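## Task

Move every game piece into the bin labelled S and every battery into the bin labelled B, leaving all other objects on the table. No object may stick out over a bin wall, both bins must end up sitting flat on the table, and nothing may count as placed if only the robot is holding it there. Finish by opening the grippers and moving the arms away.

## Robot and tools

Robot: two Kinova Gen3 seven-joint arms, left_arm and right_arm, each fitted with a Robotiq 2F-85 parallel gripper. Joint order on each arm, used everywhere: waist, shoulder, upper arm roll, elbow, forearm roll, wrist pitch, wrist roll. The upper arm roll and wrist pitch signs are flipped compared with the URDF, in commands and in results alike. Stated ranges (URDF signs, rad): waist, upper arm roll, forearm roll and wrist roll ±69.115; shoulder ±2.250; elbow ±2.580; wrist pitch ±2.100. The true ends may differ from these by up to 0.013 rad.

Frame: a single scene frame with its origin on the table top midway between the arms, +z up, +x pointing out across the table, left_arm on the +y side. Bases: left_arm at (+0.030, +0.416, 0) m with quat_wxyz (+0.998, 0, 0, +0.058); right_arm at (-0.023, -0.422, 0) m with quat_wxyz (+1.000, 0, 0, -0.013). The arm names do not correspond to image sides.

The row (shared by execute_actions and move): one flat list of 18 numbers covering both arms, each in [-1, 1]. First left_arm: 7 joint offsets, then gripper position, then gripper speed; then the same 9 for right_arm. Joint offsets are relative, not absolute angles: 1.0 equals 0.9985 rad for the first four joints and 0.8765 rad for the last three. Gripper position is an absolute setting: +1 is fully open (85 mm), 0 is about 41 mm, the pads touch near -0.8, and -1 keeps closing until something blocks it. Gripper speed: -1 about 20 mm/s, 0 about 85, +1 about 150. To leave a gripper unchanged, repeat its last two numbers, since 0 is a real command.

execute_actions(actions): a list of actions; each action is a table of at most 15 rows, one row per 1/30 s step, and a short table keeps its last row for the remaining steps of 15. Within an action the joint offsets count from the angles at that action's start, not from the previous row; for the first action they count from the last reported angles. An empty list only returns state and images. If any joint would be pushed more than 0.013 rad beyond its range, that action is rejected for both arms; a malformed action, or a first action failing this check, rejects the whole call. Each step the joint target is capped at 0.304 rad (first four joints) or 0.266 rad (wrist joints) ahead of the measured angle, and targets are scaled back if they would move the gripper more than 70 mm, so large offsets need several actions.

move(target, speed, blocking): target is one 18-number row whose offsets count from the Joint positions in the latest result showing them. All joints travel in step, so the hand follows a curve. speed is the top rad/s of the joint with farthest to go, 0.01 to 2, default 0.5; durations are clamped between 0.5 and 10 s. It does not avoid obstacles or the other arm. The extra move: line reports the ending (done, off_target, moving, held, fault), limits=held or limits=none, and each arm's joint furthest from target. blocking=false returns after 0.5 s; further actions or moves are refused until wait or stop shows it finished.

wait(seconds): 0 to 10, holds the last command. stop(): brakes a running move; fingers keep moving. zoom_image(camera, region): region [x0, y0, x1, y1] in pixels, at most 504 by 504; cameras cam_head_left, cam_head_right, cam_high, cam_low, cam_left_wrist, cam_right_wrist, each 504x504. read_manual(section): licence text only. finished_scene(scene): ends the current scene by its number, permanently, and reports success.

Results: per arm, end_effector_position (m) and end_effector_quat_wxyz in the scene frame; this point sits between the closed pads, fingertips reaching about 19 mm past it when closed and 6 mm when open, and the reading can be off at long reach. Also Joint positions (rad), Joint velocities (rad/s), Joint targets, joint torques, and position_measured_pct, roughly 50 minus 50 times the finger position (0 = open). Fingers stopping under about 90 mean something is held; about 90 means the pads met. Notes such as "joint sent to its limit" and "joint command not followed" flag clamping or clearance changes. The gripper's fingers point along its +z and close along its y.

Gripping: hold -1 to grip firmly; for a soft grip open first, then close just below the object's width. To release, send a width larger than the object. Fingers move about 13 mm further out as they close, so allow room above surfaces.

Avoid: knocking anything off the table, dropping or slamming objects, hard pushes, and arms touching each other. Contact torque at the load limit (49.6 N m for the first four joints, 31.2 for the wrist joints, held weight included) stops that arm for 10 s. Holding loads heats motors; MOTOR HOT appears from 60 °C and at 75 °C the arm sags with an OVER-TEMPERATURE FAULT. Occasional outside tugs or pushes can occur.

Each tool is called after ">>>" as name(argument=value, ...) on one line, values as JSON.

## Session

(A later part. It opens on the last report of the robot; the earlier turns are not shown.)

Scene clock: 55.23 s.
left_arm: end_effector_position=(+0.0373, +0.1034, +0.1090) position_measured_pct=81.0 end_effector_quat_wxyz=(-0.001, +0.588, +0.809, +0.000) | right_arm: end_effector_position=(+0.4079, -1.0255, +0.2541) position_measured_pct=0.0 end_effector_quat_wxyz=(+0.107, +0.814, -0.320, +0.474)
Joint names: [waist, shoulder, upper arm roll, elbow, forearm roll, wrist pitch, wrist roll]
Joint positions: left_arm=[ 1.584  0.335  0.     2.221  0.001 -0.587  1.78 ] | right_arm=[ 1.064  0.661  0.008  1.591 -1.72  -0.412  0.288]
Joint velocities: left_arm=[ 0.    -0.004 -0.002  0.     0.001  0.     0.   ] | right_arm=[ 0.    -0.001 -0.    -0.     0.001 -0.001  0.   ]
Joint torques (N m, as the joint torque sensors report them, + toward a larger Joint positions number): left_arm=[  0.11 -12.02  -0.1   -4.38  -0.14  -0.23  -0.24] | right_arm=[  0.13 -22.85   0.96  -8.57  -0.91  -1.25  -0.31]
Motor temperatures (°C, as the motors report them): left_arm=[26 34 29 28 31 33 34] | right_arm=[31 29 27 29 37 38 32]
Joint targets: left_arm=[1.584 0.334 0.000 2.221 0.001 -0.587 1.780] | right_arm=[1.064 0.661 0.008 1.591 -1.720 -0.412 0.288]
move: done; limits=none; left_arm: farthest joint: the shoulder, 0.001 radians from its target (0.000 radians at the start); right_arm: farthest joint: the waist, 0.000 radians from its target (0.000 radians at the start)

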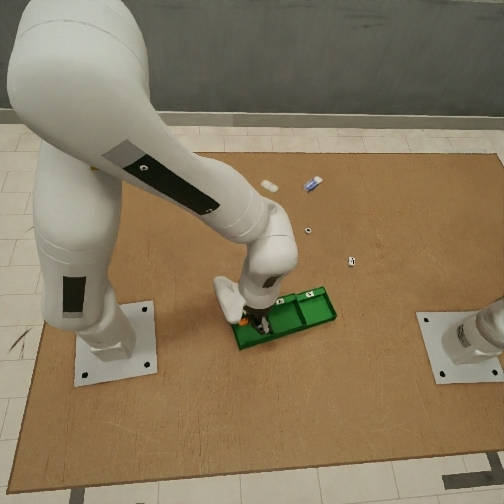

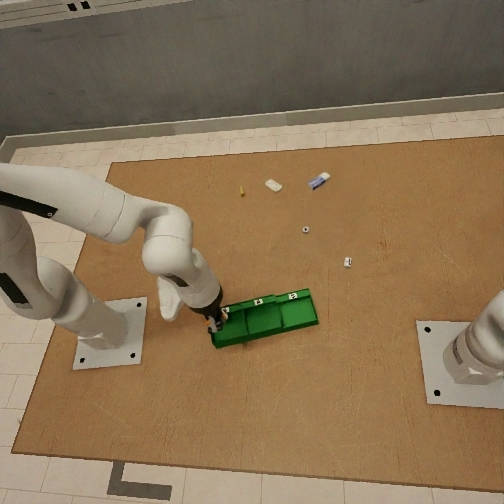

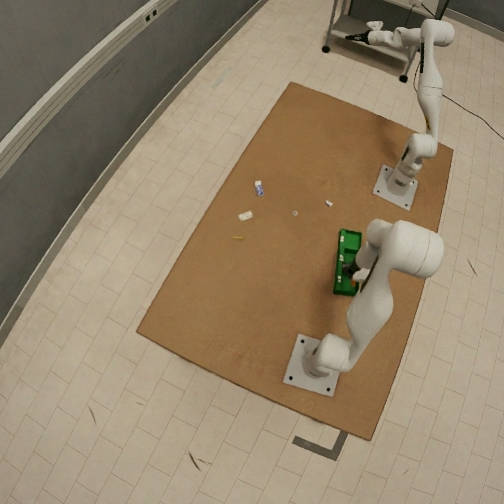

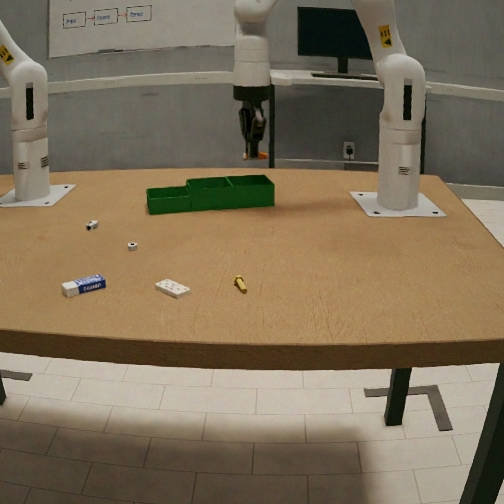

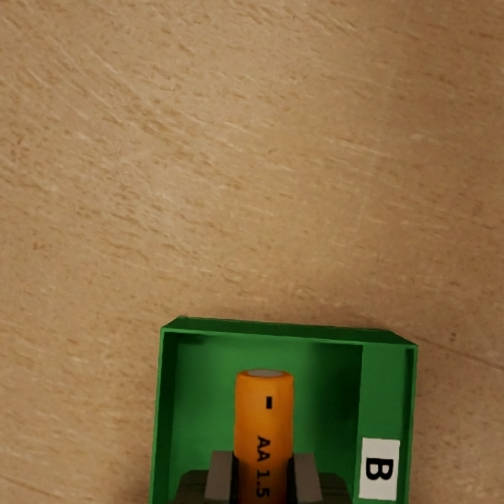

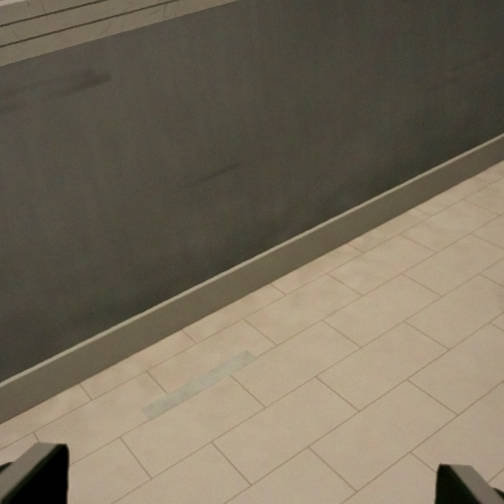

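>>> move(target=[-0.009,0.236,0,0.03,0,0.303,-0.06,-1,0.5, 0,0,0,0,0,0,0,1,0], speed=0.3)

Scene clock: 63.53 s.
left_arm: end_effector_position=(+0.0418, +0.0894, +0.0294) position_measured_pct=81.0 end_effector_quat_wxyz=(-0.000, +0.606, +0.796, +0.000) | right_arm: end_effector_position=(+0.4079, -1.0255, +0.2541) position_measured_pct=0.0 end_effector_quat_wxyz=(+0.107, +0.814, -0.320, +0.474)
Joint names: [waist, shoulder, upper arm roll, elbow, forearm roll, wrist pitch, wrist roll]
Joint positions: left_arm=[ 1.575  0.57   0.     2.251  0.001 -0.321  1.727] | right_arm=[ 1.064  0.661  0.008  1.591 -1.72  -0.412  0.288]
Joint velocities: left_arm=[ 0.     0.003 -0.001 -0.    -0.001  0.    -0.001] | right_arm=[ 0.    -0.    -0.    -0.     0.002  0.001 -0.   ]
Joint torques (N m, as the joint torque sensors report them, + toward a larger Joint positions number): left_arm=[  0.16 -14.12  -0.24  -2.35  -0.16  -0.23  -0.25] | right_arm=[  0.12 -22.77   0.92  -8.57  -0.83  -1.3   -0.42]
Motor temperatures (°C, as the motors report them): left_arm=[26 34 29 28 31 33 34] | right_arm=[31 29 27 29 37 38 32]
Joint targets: left_arm=[1.575 0.570 0.000 2.251 0.001 -0.321 1.727] | right_arm=[1.064 0.661 0.008 1.591 -1.720 -0.412 0.288]
move: done; limits=none; left_arm: farthest joint: the shoulder, 0.001 radians from its target (0.236 radians at the start); right_arm: farthest joint: the waist, 0.000 radians from its target (0.000 radians at the start)

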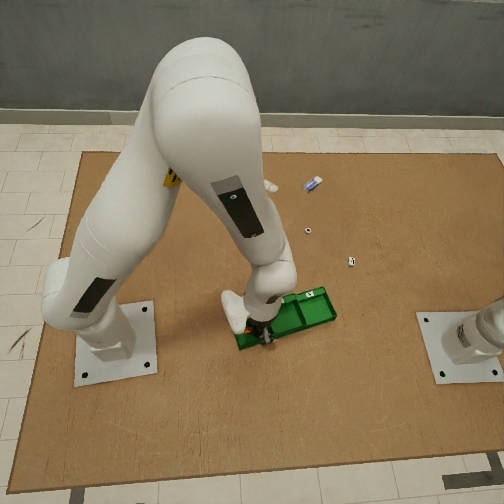

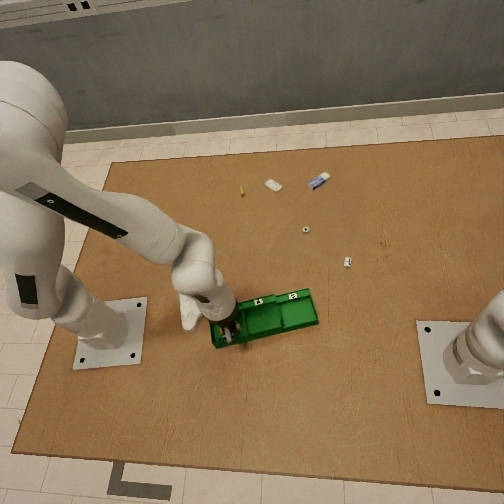

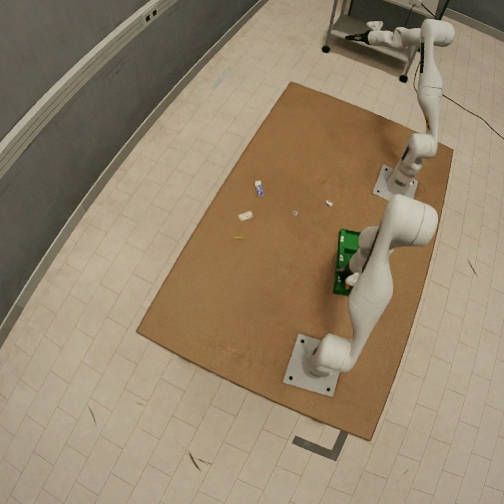

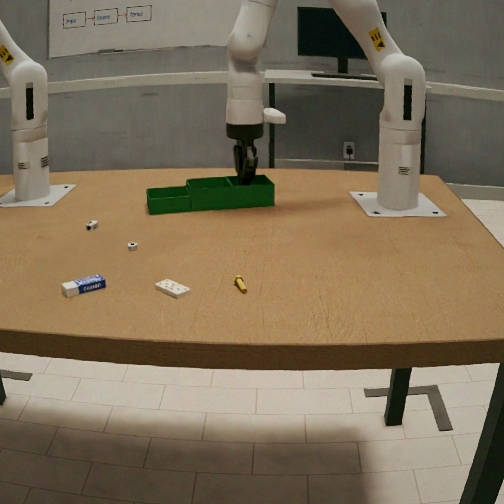

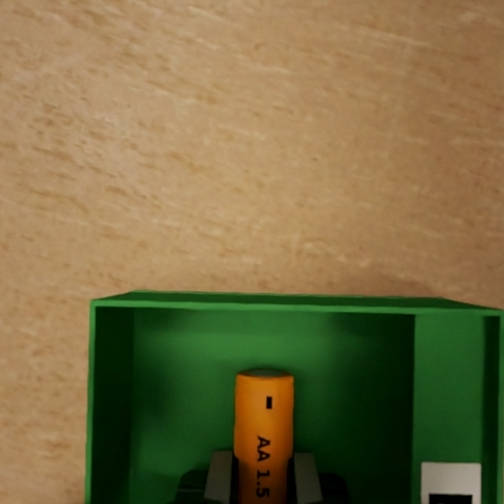

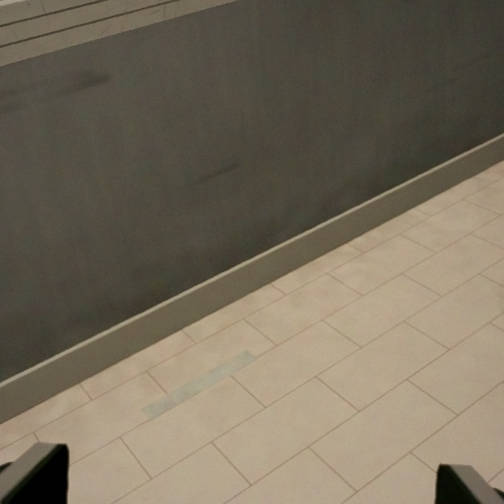

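>>> execute_actions(actions=[[[0,0,0,0,0,0,0,-0.3,0.3, 0,0,0,0,0,0,0,1,0]]])

>>> move(target=[0,-0.236,0,-0.03,0,-0.303,0,-0.3,0.3, 0,0,0,0,0,0,0,1,0], speed=0.5)

>>> move(target=[-0.389,0.252,0,-0.539,0,-0.327,0.88,0.3,0.3, 0,0,0,0,0,0,0,1,0], speed=1)

>>> move(target=[-0.389,0.252,0,-0.539,0,-0.327,0.88,0.3,0.3, 0,0,0,0,0,0,0,1,0], speed=1)

Scene clock: 72.93 s.
left_arm: end_effector_position=(+0.0418, +0.0894, +0.0294) position_measured_pct=65.1 end_effector_quat_wxyz=(-0.000, +0.606, +0.796, +0.000) | right_arm: end_effector_position=(+0.4079, -1.0255, +0.2541) position_measured_pct=0.0 end_effector_quat_wxyz=(+0.107, +0.814, -0.320, +0.474)
Joint names: [waist, shoulder, upper arm roll, elbow, forearm roll, wrist pitch, wrist roll]
Joint positions: left_arm=[ 1.575  0.57   0.     2.251  0.001 -0.321  1.727] | right_arm=[ 1.064  0.661  0.008  1.591 -1.72  -0.412  0.288]
Joint velocities: left_arm=[-0.     0.002 -0.     0.    -0.001 -0.     0.001] | right_arm=[-0.001  0.    -0.    -0.     0.001 -0.001  0.   ]
Joint torques (N m, as the joint torque sensors report them, + toward a larger Joint positions number): left_arm=[ -0.01 -13.82  -0.27  -2.37  -0.21  -0.31  -0.25] | right_arm=[ -0.09 -22.91   0.86  -8.36  -0.8   -1.3   -0.37]
Motor temperatures (°C, as the motors report them): left_arm=[26 34 29 28 31 33 34] | right_arm=[31 29 27 29 37 38 32]
Joint targets: left_arm=[1.575 0.570 0.000 2.251 0.001 -0.321 1.727] | right_arm=[1.064 0.661 0.008 1.591 -1.720 -0.412 0.288]

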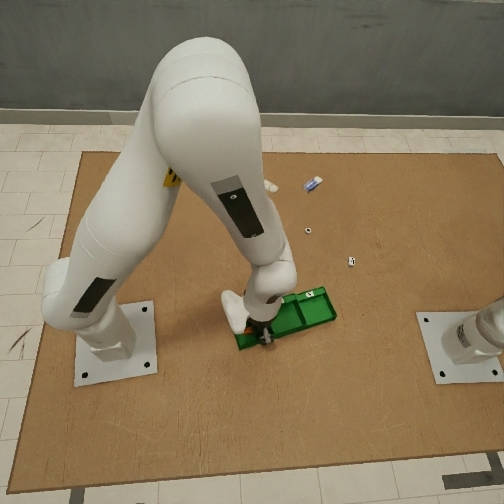

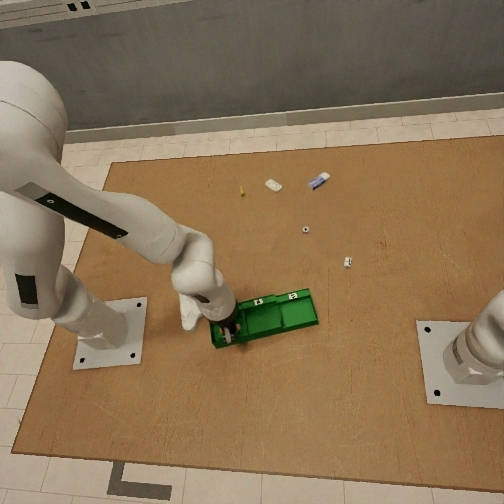

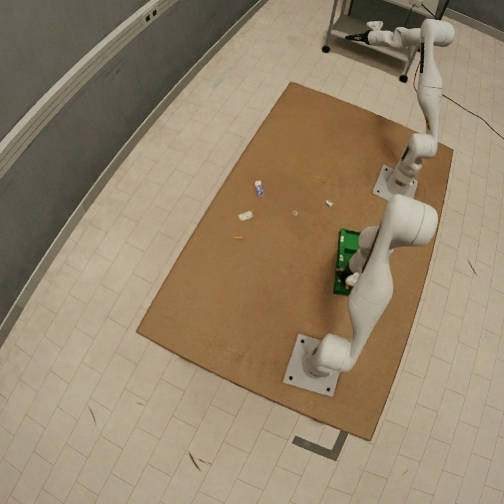

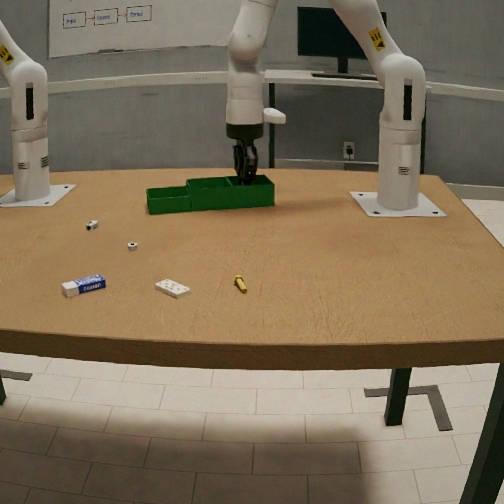

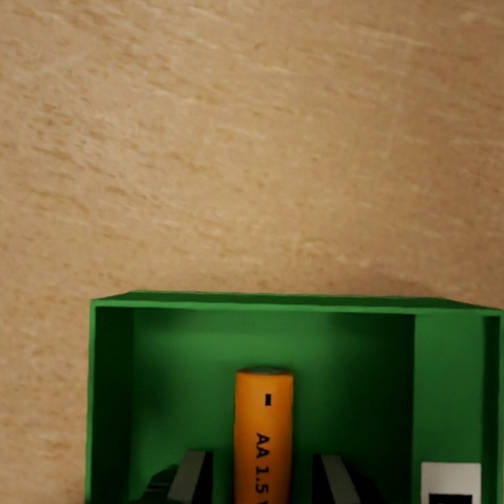

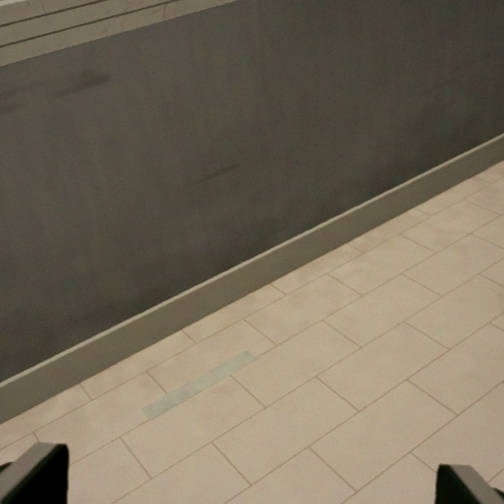

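Scene clock: 74.03 s.
left_arm: end_effector_position=(+0.0401, +0.1035, +0.1089) position_measured_pct=65.1 end_effector_quat_wxyz=(-0.001, +0.606, +0.796, +0.000) | right_arm: end_effector_position=(+0.4079, -1.0255, +0.2541) position_measured_pct=0.0 end_effector_quat_wxyz=(+0.107, +0.814, -0.320, +0.474)
Joint names: [waist, shoulder, upper arm roll, elbow, forearm roll, wrist pitch, wrist roll]
Joint positions: left_arm=[ 1.575  0.335  0.     2.221  0.001 -0.587  1.727] | right_arm=[ 1.064  0.661  0.008  1.591 -1.72  -0.412  0.288]
Joint velocities: left_arm=[ 0.001 -0.005  0.     0.001 -0.001 -0.    -0.   ] | right_arm=[-0.001 -0.     0.     0.001  0.001 -0.001 -0.   ]
Joint torques (N m, as the joint torque sensors report them, + toward a larger Joint positions number): left_arm=[  0.15 -11.7   -0.22  -4.31  -0.18  -0.26  -0.32] | right_arm=[  0.16 -22.76   0.9   -8.58  -0.97  -1.2   -0.39]
Motor temperatures (°C, as the motors report them): left_arm=[26 34 29 28 31 33 34] | right_arm=[31 29 27 29 37 38 32]
Joint targets: left_arm=[1.575 0.334 0.000 2.221 0.001 -0.587 1.727] | right_arm=[1.064 0.661 0.008 1.591 -1.720 -0.412 0.288]
move: done; limits=none; left_arm: farthest joint: the waist, 0.000 radians from its target (0.000 radians at the start); right_arm: farthest joint: the waist, 0.000 radians from its target (0.000 radians at the start)

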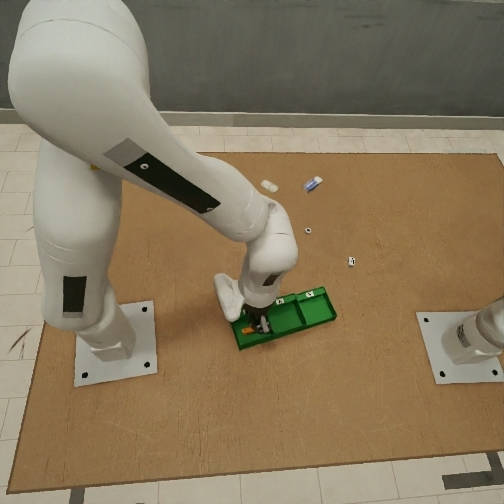

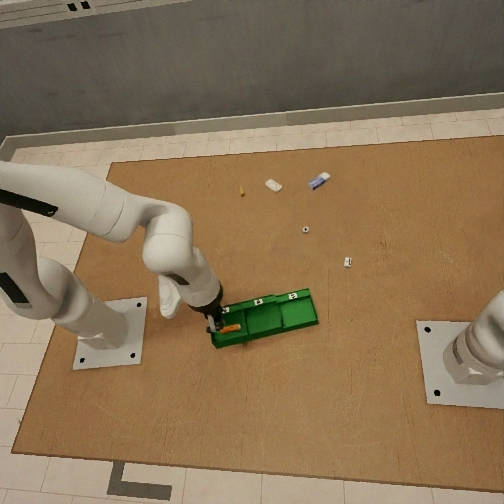

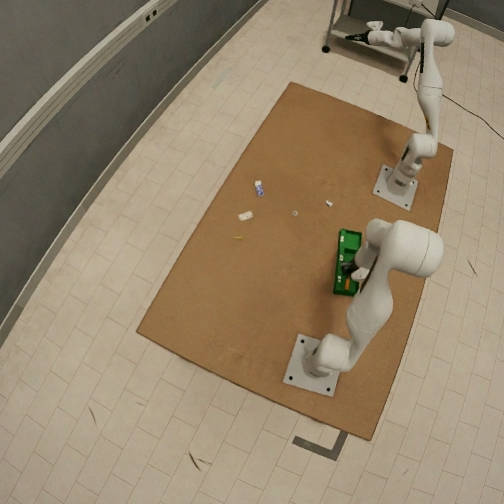

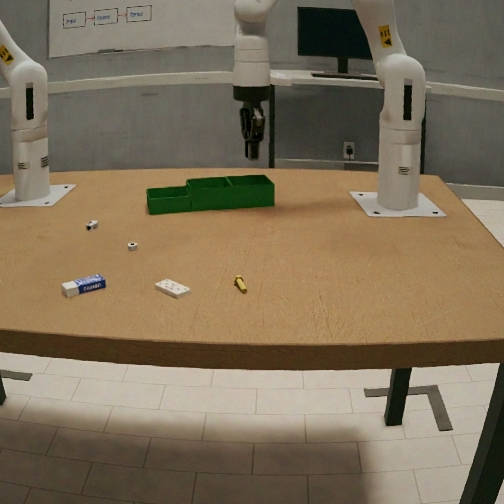

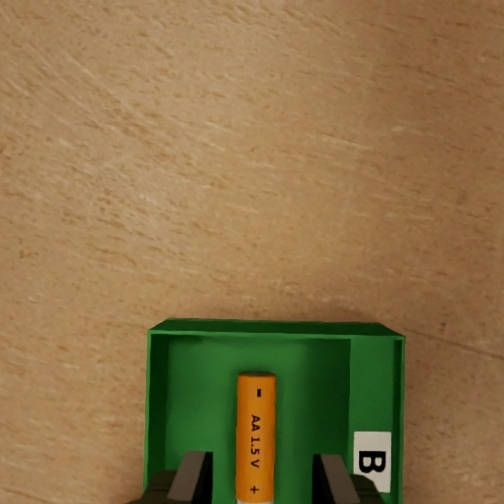

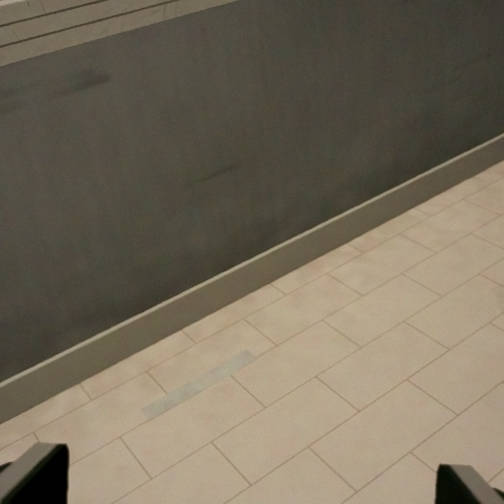

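Scene clock: 75.50 s.
left_arm: end_effector_position=(+0.2350, -0.0113, +0.1219) position_measured_pct=34.9 end_effector_quat_wxyz=(-0.000, +0.071, +0.997, +0.000) | right_arm: end_effector_position=(+0.4079, -1.0255, +0.2541) position_measured_pct=0.0 end_effector_quat_wxyz=(+0.107, +0.814, -0.320, +0.474)
Joint names: [waist, shoulder, upper arm roll, elbow, forearm roll, wrist pitch, wrist roll]
Joint positions: left_arm=[ 1.187  0.586  0.     1.683  0.001 -0.873  2.499] | right_arm=[ 1.064  0.661  0.008  1.591 -1.72  -0.412  0.288]
Joint velocities: left_arm=[-0.002  0.003 -0.002 -0.001  0.001  0.     0.   ] | right_arm=[-0.    -0.001  0.     0.    -0.001  0.    -0.   ]
Joint torques (N m, as the joint torque sensors report them, + toward a larger Joint positions number): left_arm=[  0.07 -18.03  -0.3   -6.27  -0.07  -0.23  -0.22] | right_arm=[  0.16 -22.78   0.91  -8.47  -0.87  -1.29  -0.33]
Motor temperatures (°C, as the motors report them): left_arm=[26 34 29 28 31 33 34] | right_arm=[31 29 27 29 37 38 32]
Joint targets: left_arm=[1.187 0.586 0.000 1.683 0.001 -0.873 2.499] | right_arm=[1.064 0.661 0.008 1.591 -1.720 -0.412 0.288]
move: done; limits=none; left_arm: farthest joint: the shoulder, 0.001 radians from its target (0.252 radians at the start); right_arm: farthest joint: the waist, 0.000 radians from its target (0.000 radians at the start)

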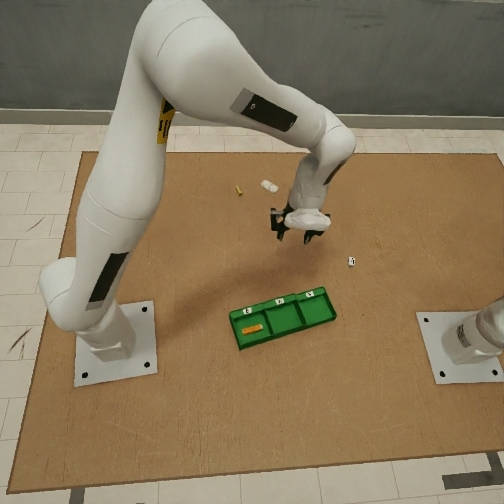

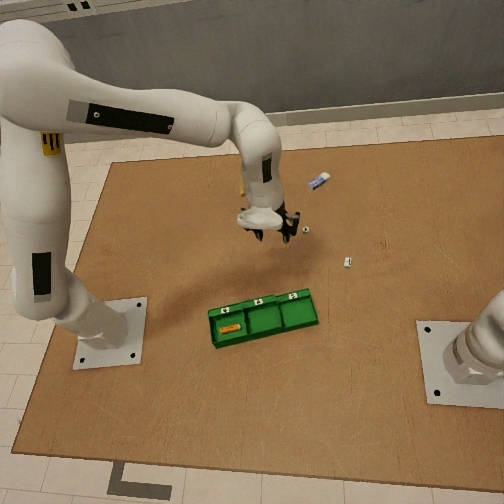

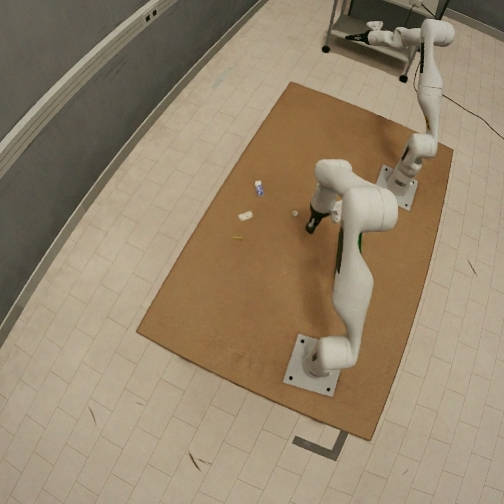

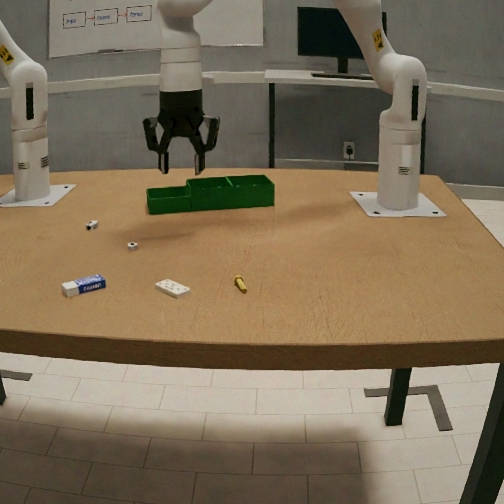

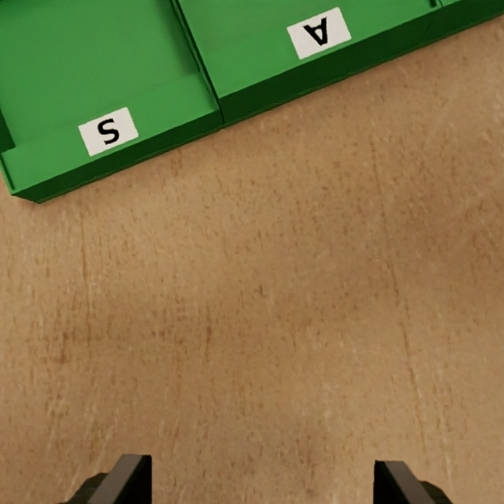

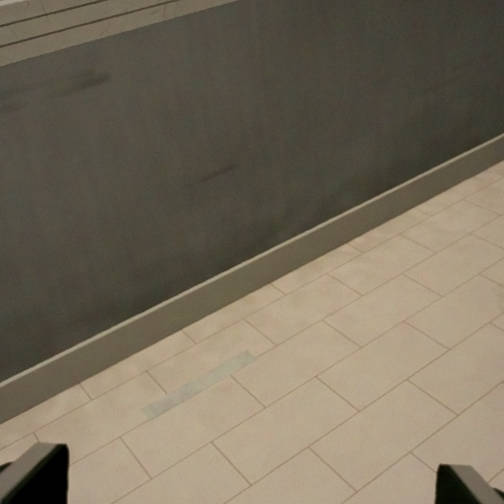

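Scene clock: 76.93 s.
left_arm: end_effector_position=(+0.4803, +0.0176, +0.1294) position_measured_pct=34.9 end_effector_quat_wxyz=(-0.000, -0.487, +0.873, +0.000) | right_arm: end_effector_position=(+0.4079, -1.0255, +0.2541) position_measured_pct=0.0 end_effector_quat_wxyz=(+0.107, +0.814, -0.320, +0.474)
Joint names: [waist, shoulder, upper arm roll, elbow, forearm roll, wrist pitch, wrist roll]
Joint positions: left_arm=[ 0.799  0.837  0.     1.145  0.001 -1.16   3.27 ] | right_arm=[ 1.064  0.661  0.008  1.591 -1.72  -0.412  0.288]
Joint velocities: left_arm=[-0.002  0.003  0.    -0.002  0.001  0.     0.001] | right_arm=[ 0.     0.001  0.    -0.001 -0.    -0.001  0.   ]
Joint torques (N m, as the joint torque sensors report them, + toward a larger Joint positions number): left_arm=[ -0.09 -23.48  -0.46  -7.68  -0.15  -0.21  -0.24] | right_arm=[  0.21 -22.79   0.82  -8.48  -0.82  -1.26  -0.34]
Motor temperatures (°C, as the motors report them): left_arm=[26 34 29 28 31 33 34] | right_arm=[31 29 27 29 37 38 32]
Joint targets: left_arm=[0.799 0.838 0.000 1.145 0.001 -1.160 3.270] | right_arm=[1.064 0.661 0.008 1.591 -1.720 -0.412 0.288]
move: done; limits=none; left_arm: farthest joint: the waist, 0.000 radians from its target (0.388 radians at the start); right_arm: farthest joint: the waist, 0.000 radians from its target (0.000 radians at the start)

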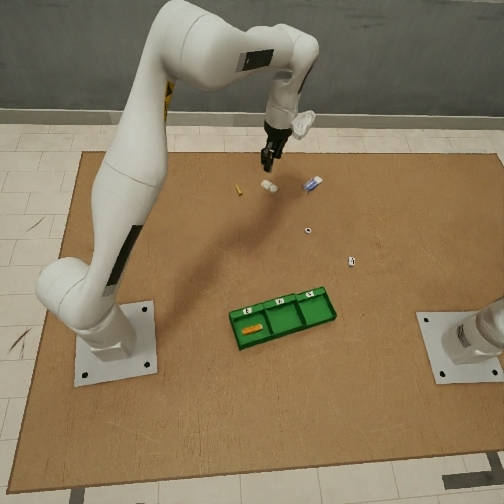

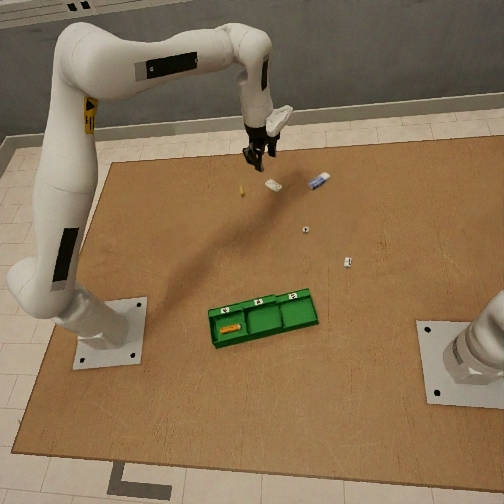

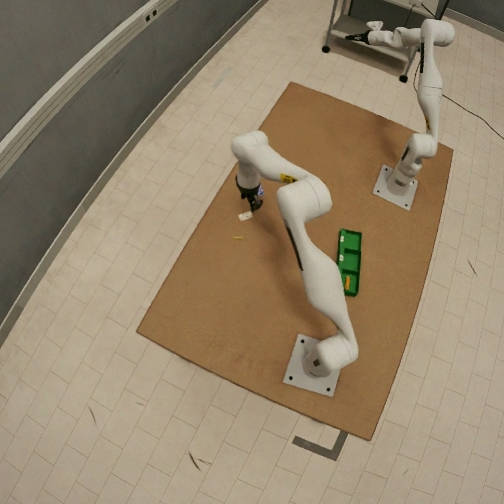

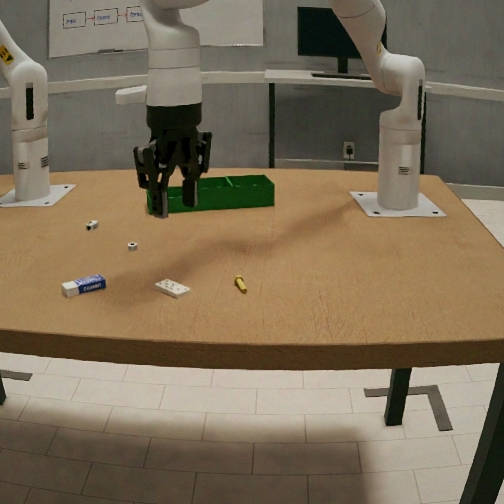

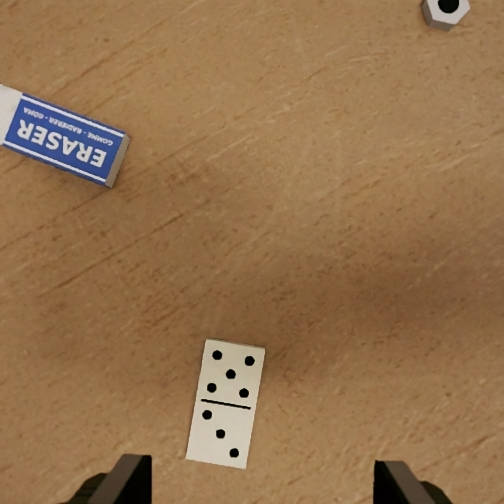

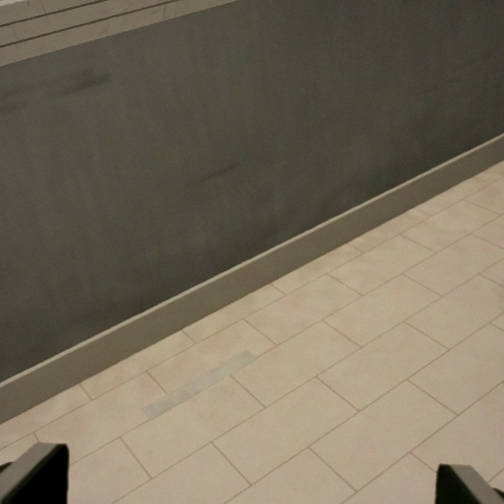

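>>> move(target=[-0.013,0.118,0,-0.007,0,0.127,-0.194,-0.05,0.3, 0,0,0,0,0,0,0,1,0], speed=0.4)

Scene clock: 83.47 s.
left_arm: end_effector_position=(+0.4975, +0.0139, +0.0597) position_measured_pct=52.4 end_effector_quat_wxyz=(-0.000, -0.417, +0.909, -0.000) | right_arm: end_effector_position=(+0.4079, -1.0255, +0.2541) position_measured_pct=0.0 end_effector_quat_wxyz=(+0.107, +0.814, -0.320, +0.474)
Joint names: [waist, shoulder, upper arm roll, elbow, forearm roll, wrist pitch, wrist roll]
Joint positions: left_arm=[ 0.786  0.955  0.     1.138  0.001 -1.049  3.1  ] | right_arm=[ 1.064  0.661  0.008  1.591 -1.72  -0.412  0.288]
Joint velocities: left_arm=[-0.001  0.005 -0.    -0.001 -0.     0.    -0.001] | right_arm=[-0.     0.    -0.    -0.001 -0.    -0.001  0.   ]
Joint torques (N m, as the joint torque sensors report them, + toward a larger Joint positions number): left_arm=[  0.1  -24.61  -0.41  -7.32  -0.1   -0.23  -0.24] | right_arm=[  0.02 -22.71   0.81  -8.53  -0.87  -1.21  -0.3 ]
Motor temperatures (°C, as the motors report them): left_arm=[26 34 29 28 31 33 34] | right_arm=[31 30 27 29 37 38 32]
Joint targets: left_arm=[0.786 0.955 0.000 1.138 0.001 -1.049 3.100] | right_arm=[1.064 0.661 0.008 1.591 -1.720 -0.412 0.288]
move: done; limits=none; left_arm: farthest joint: the waist, 0.000 radians from its target (0.013 radians at the start); right_arm: farthest joint: the waist, 0.000 radians from its target (0.000 radians at the start)

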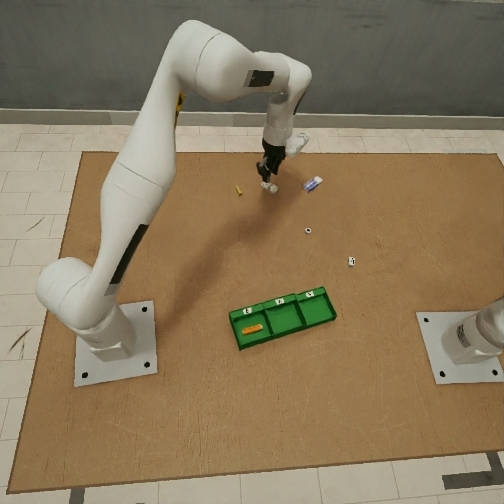

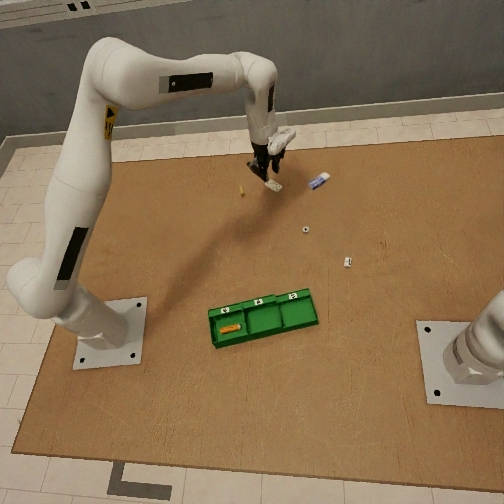

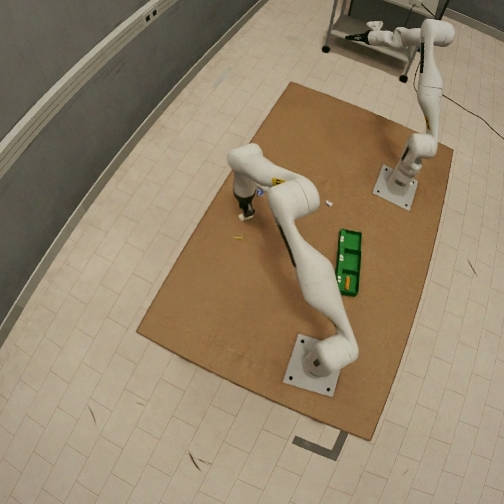

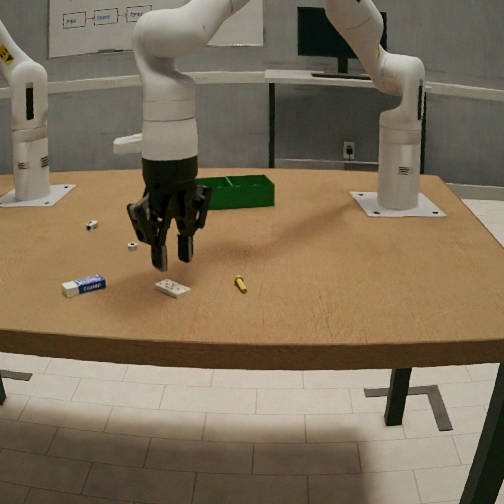

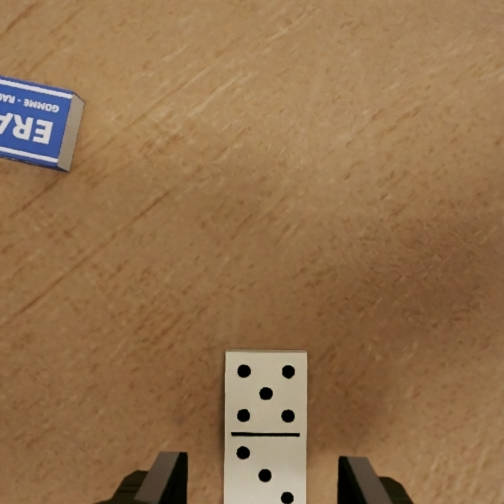

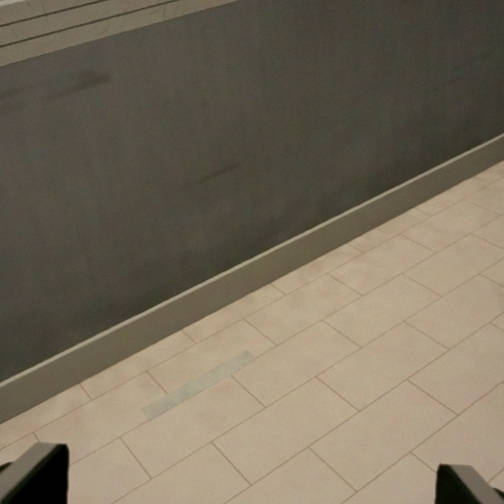

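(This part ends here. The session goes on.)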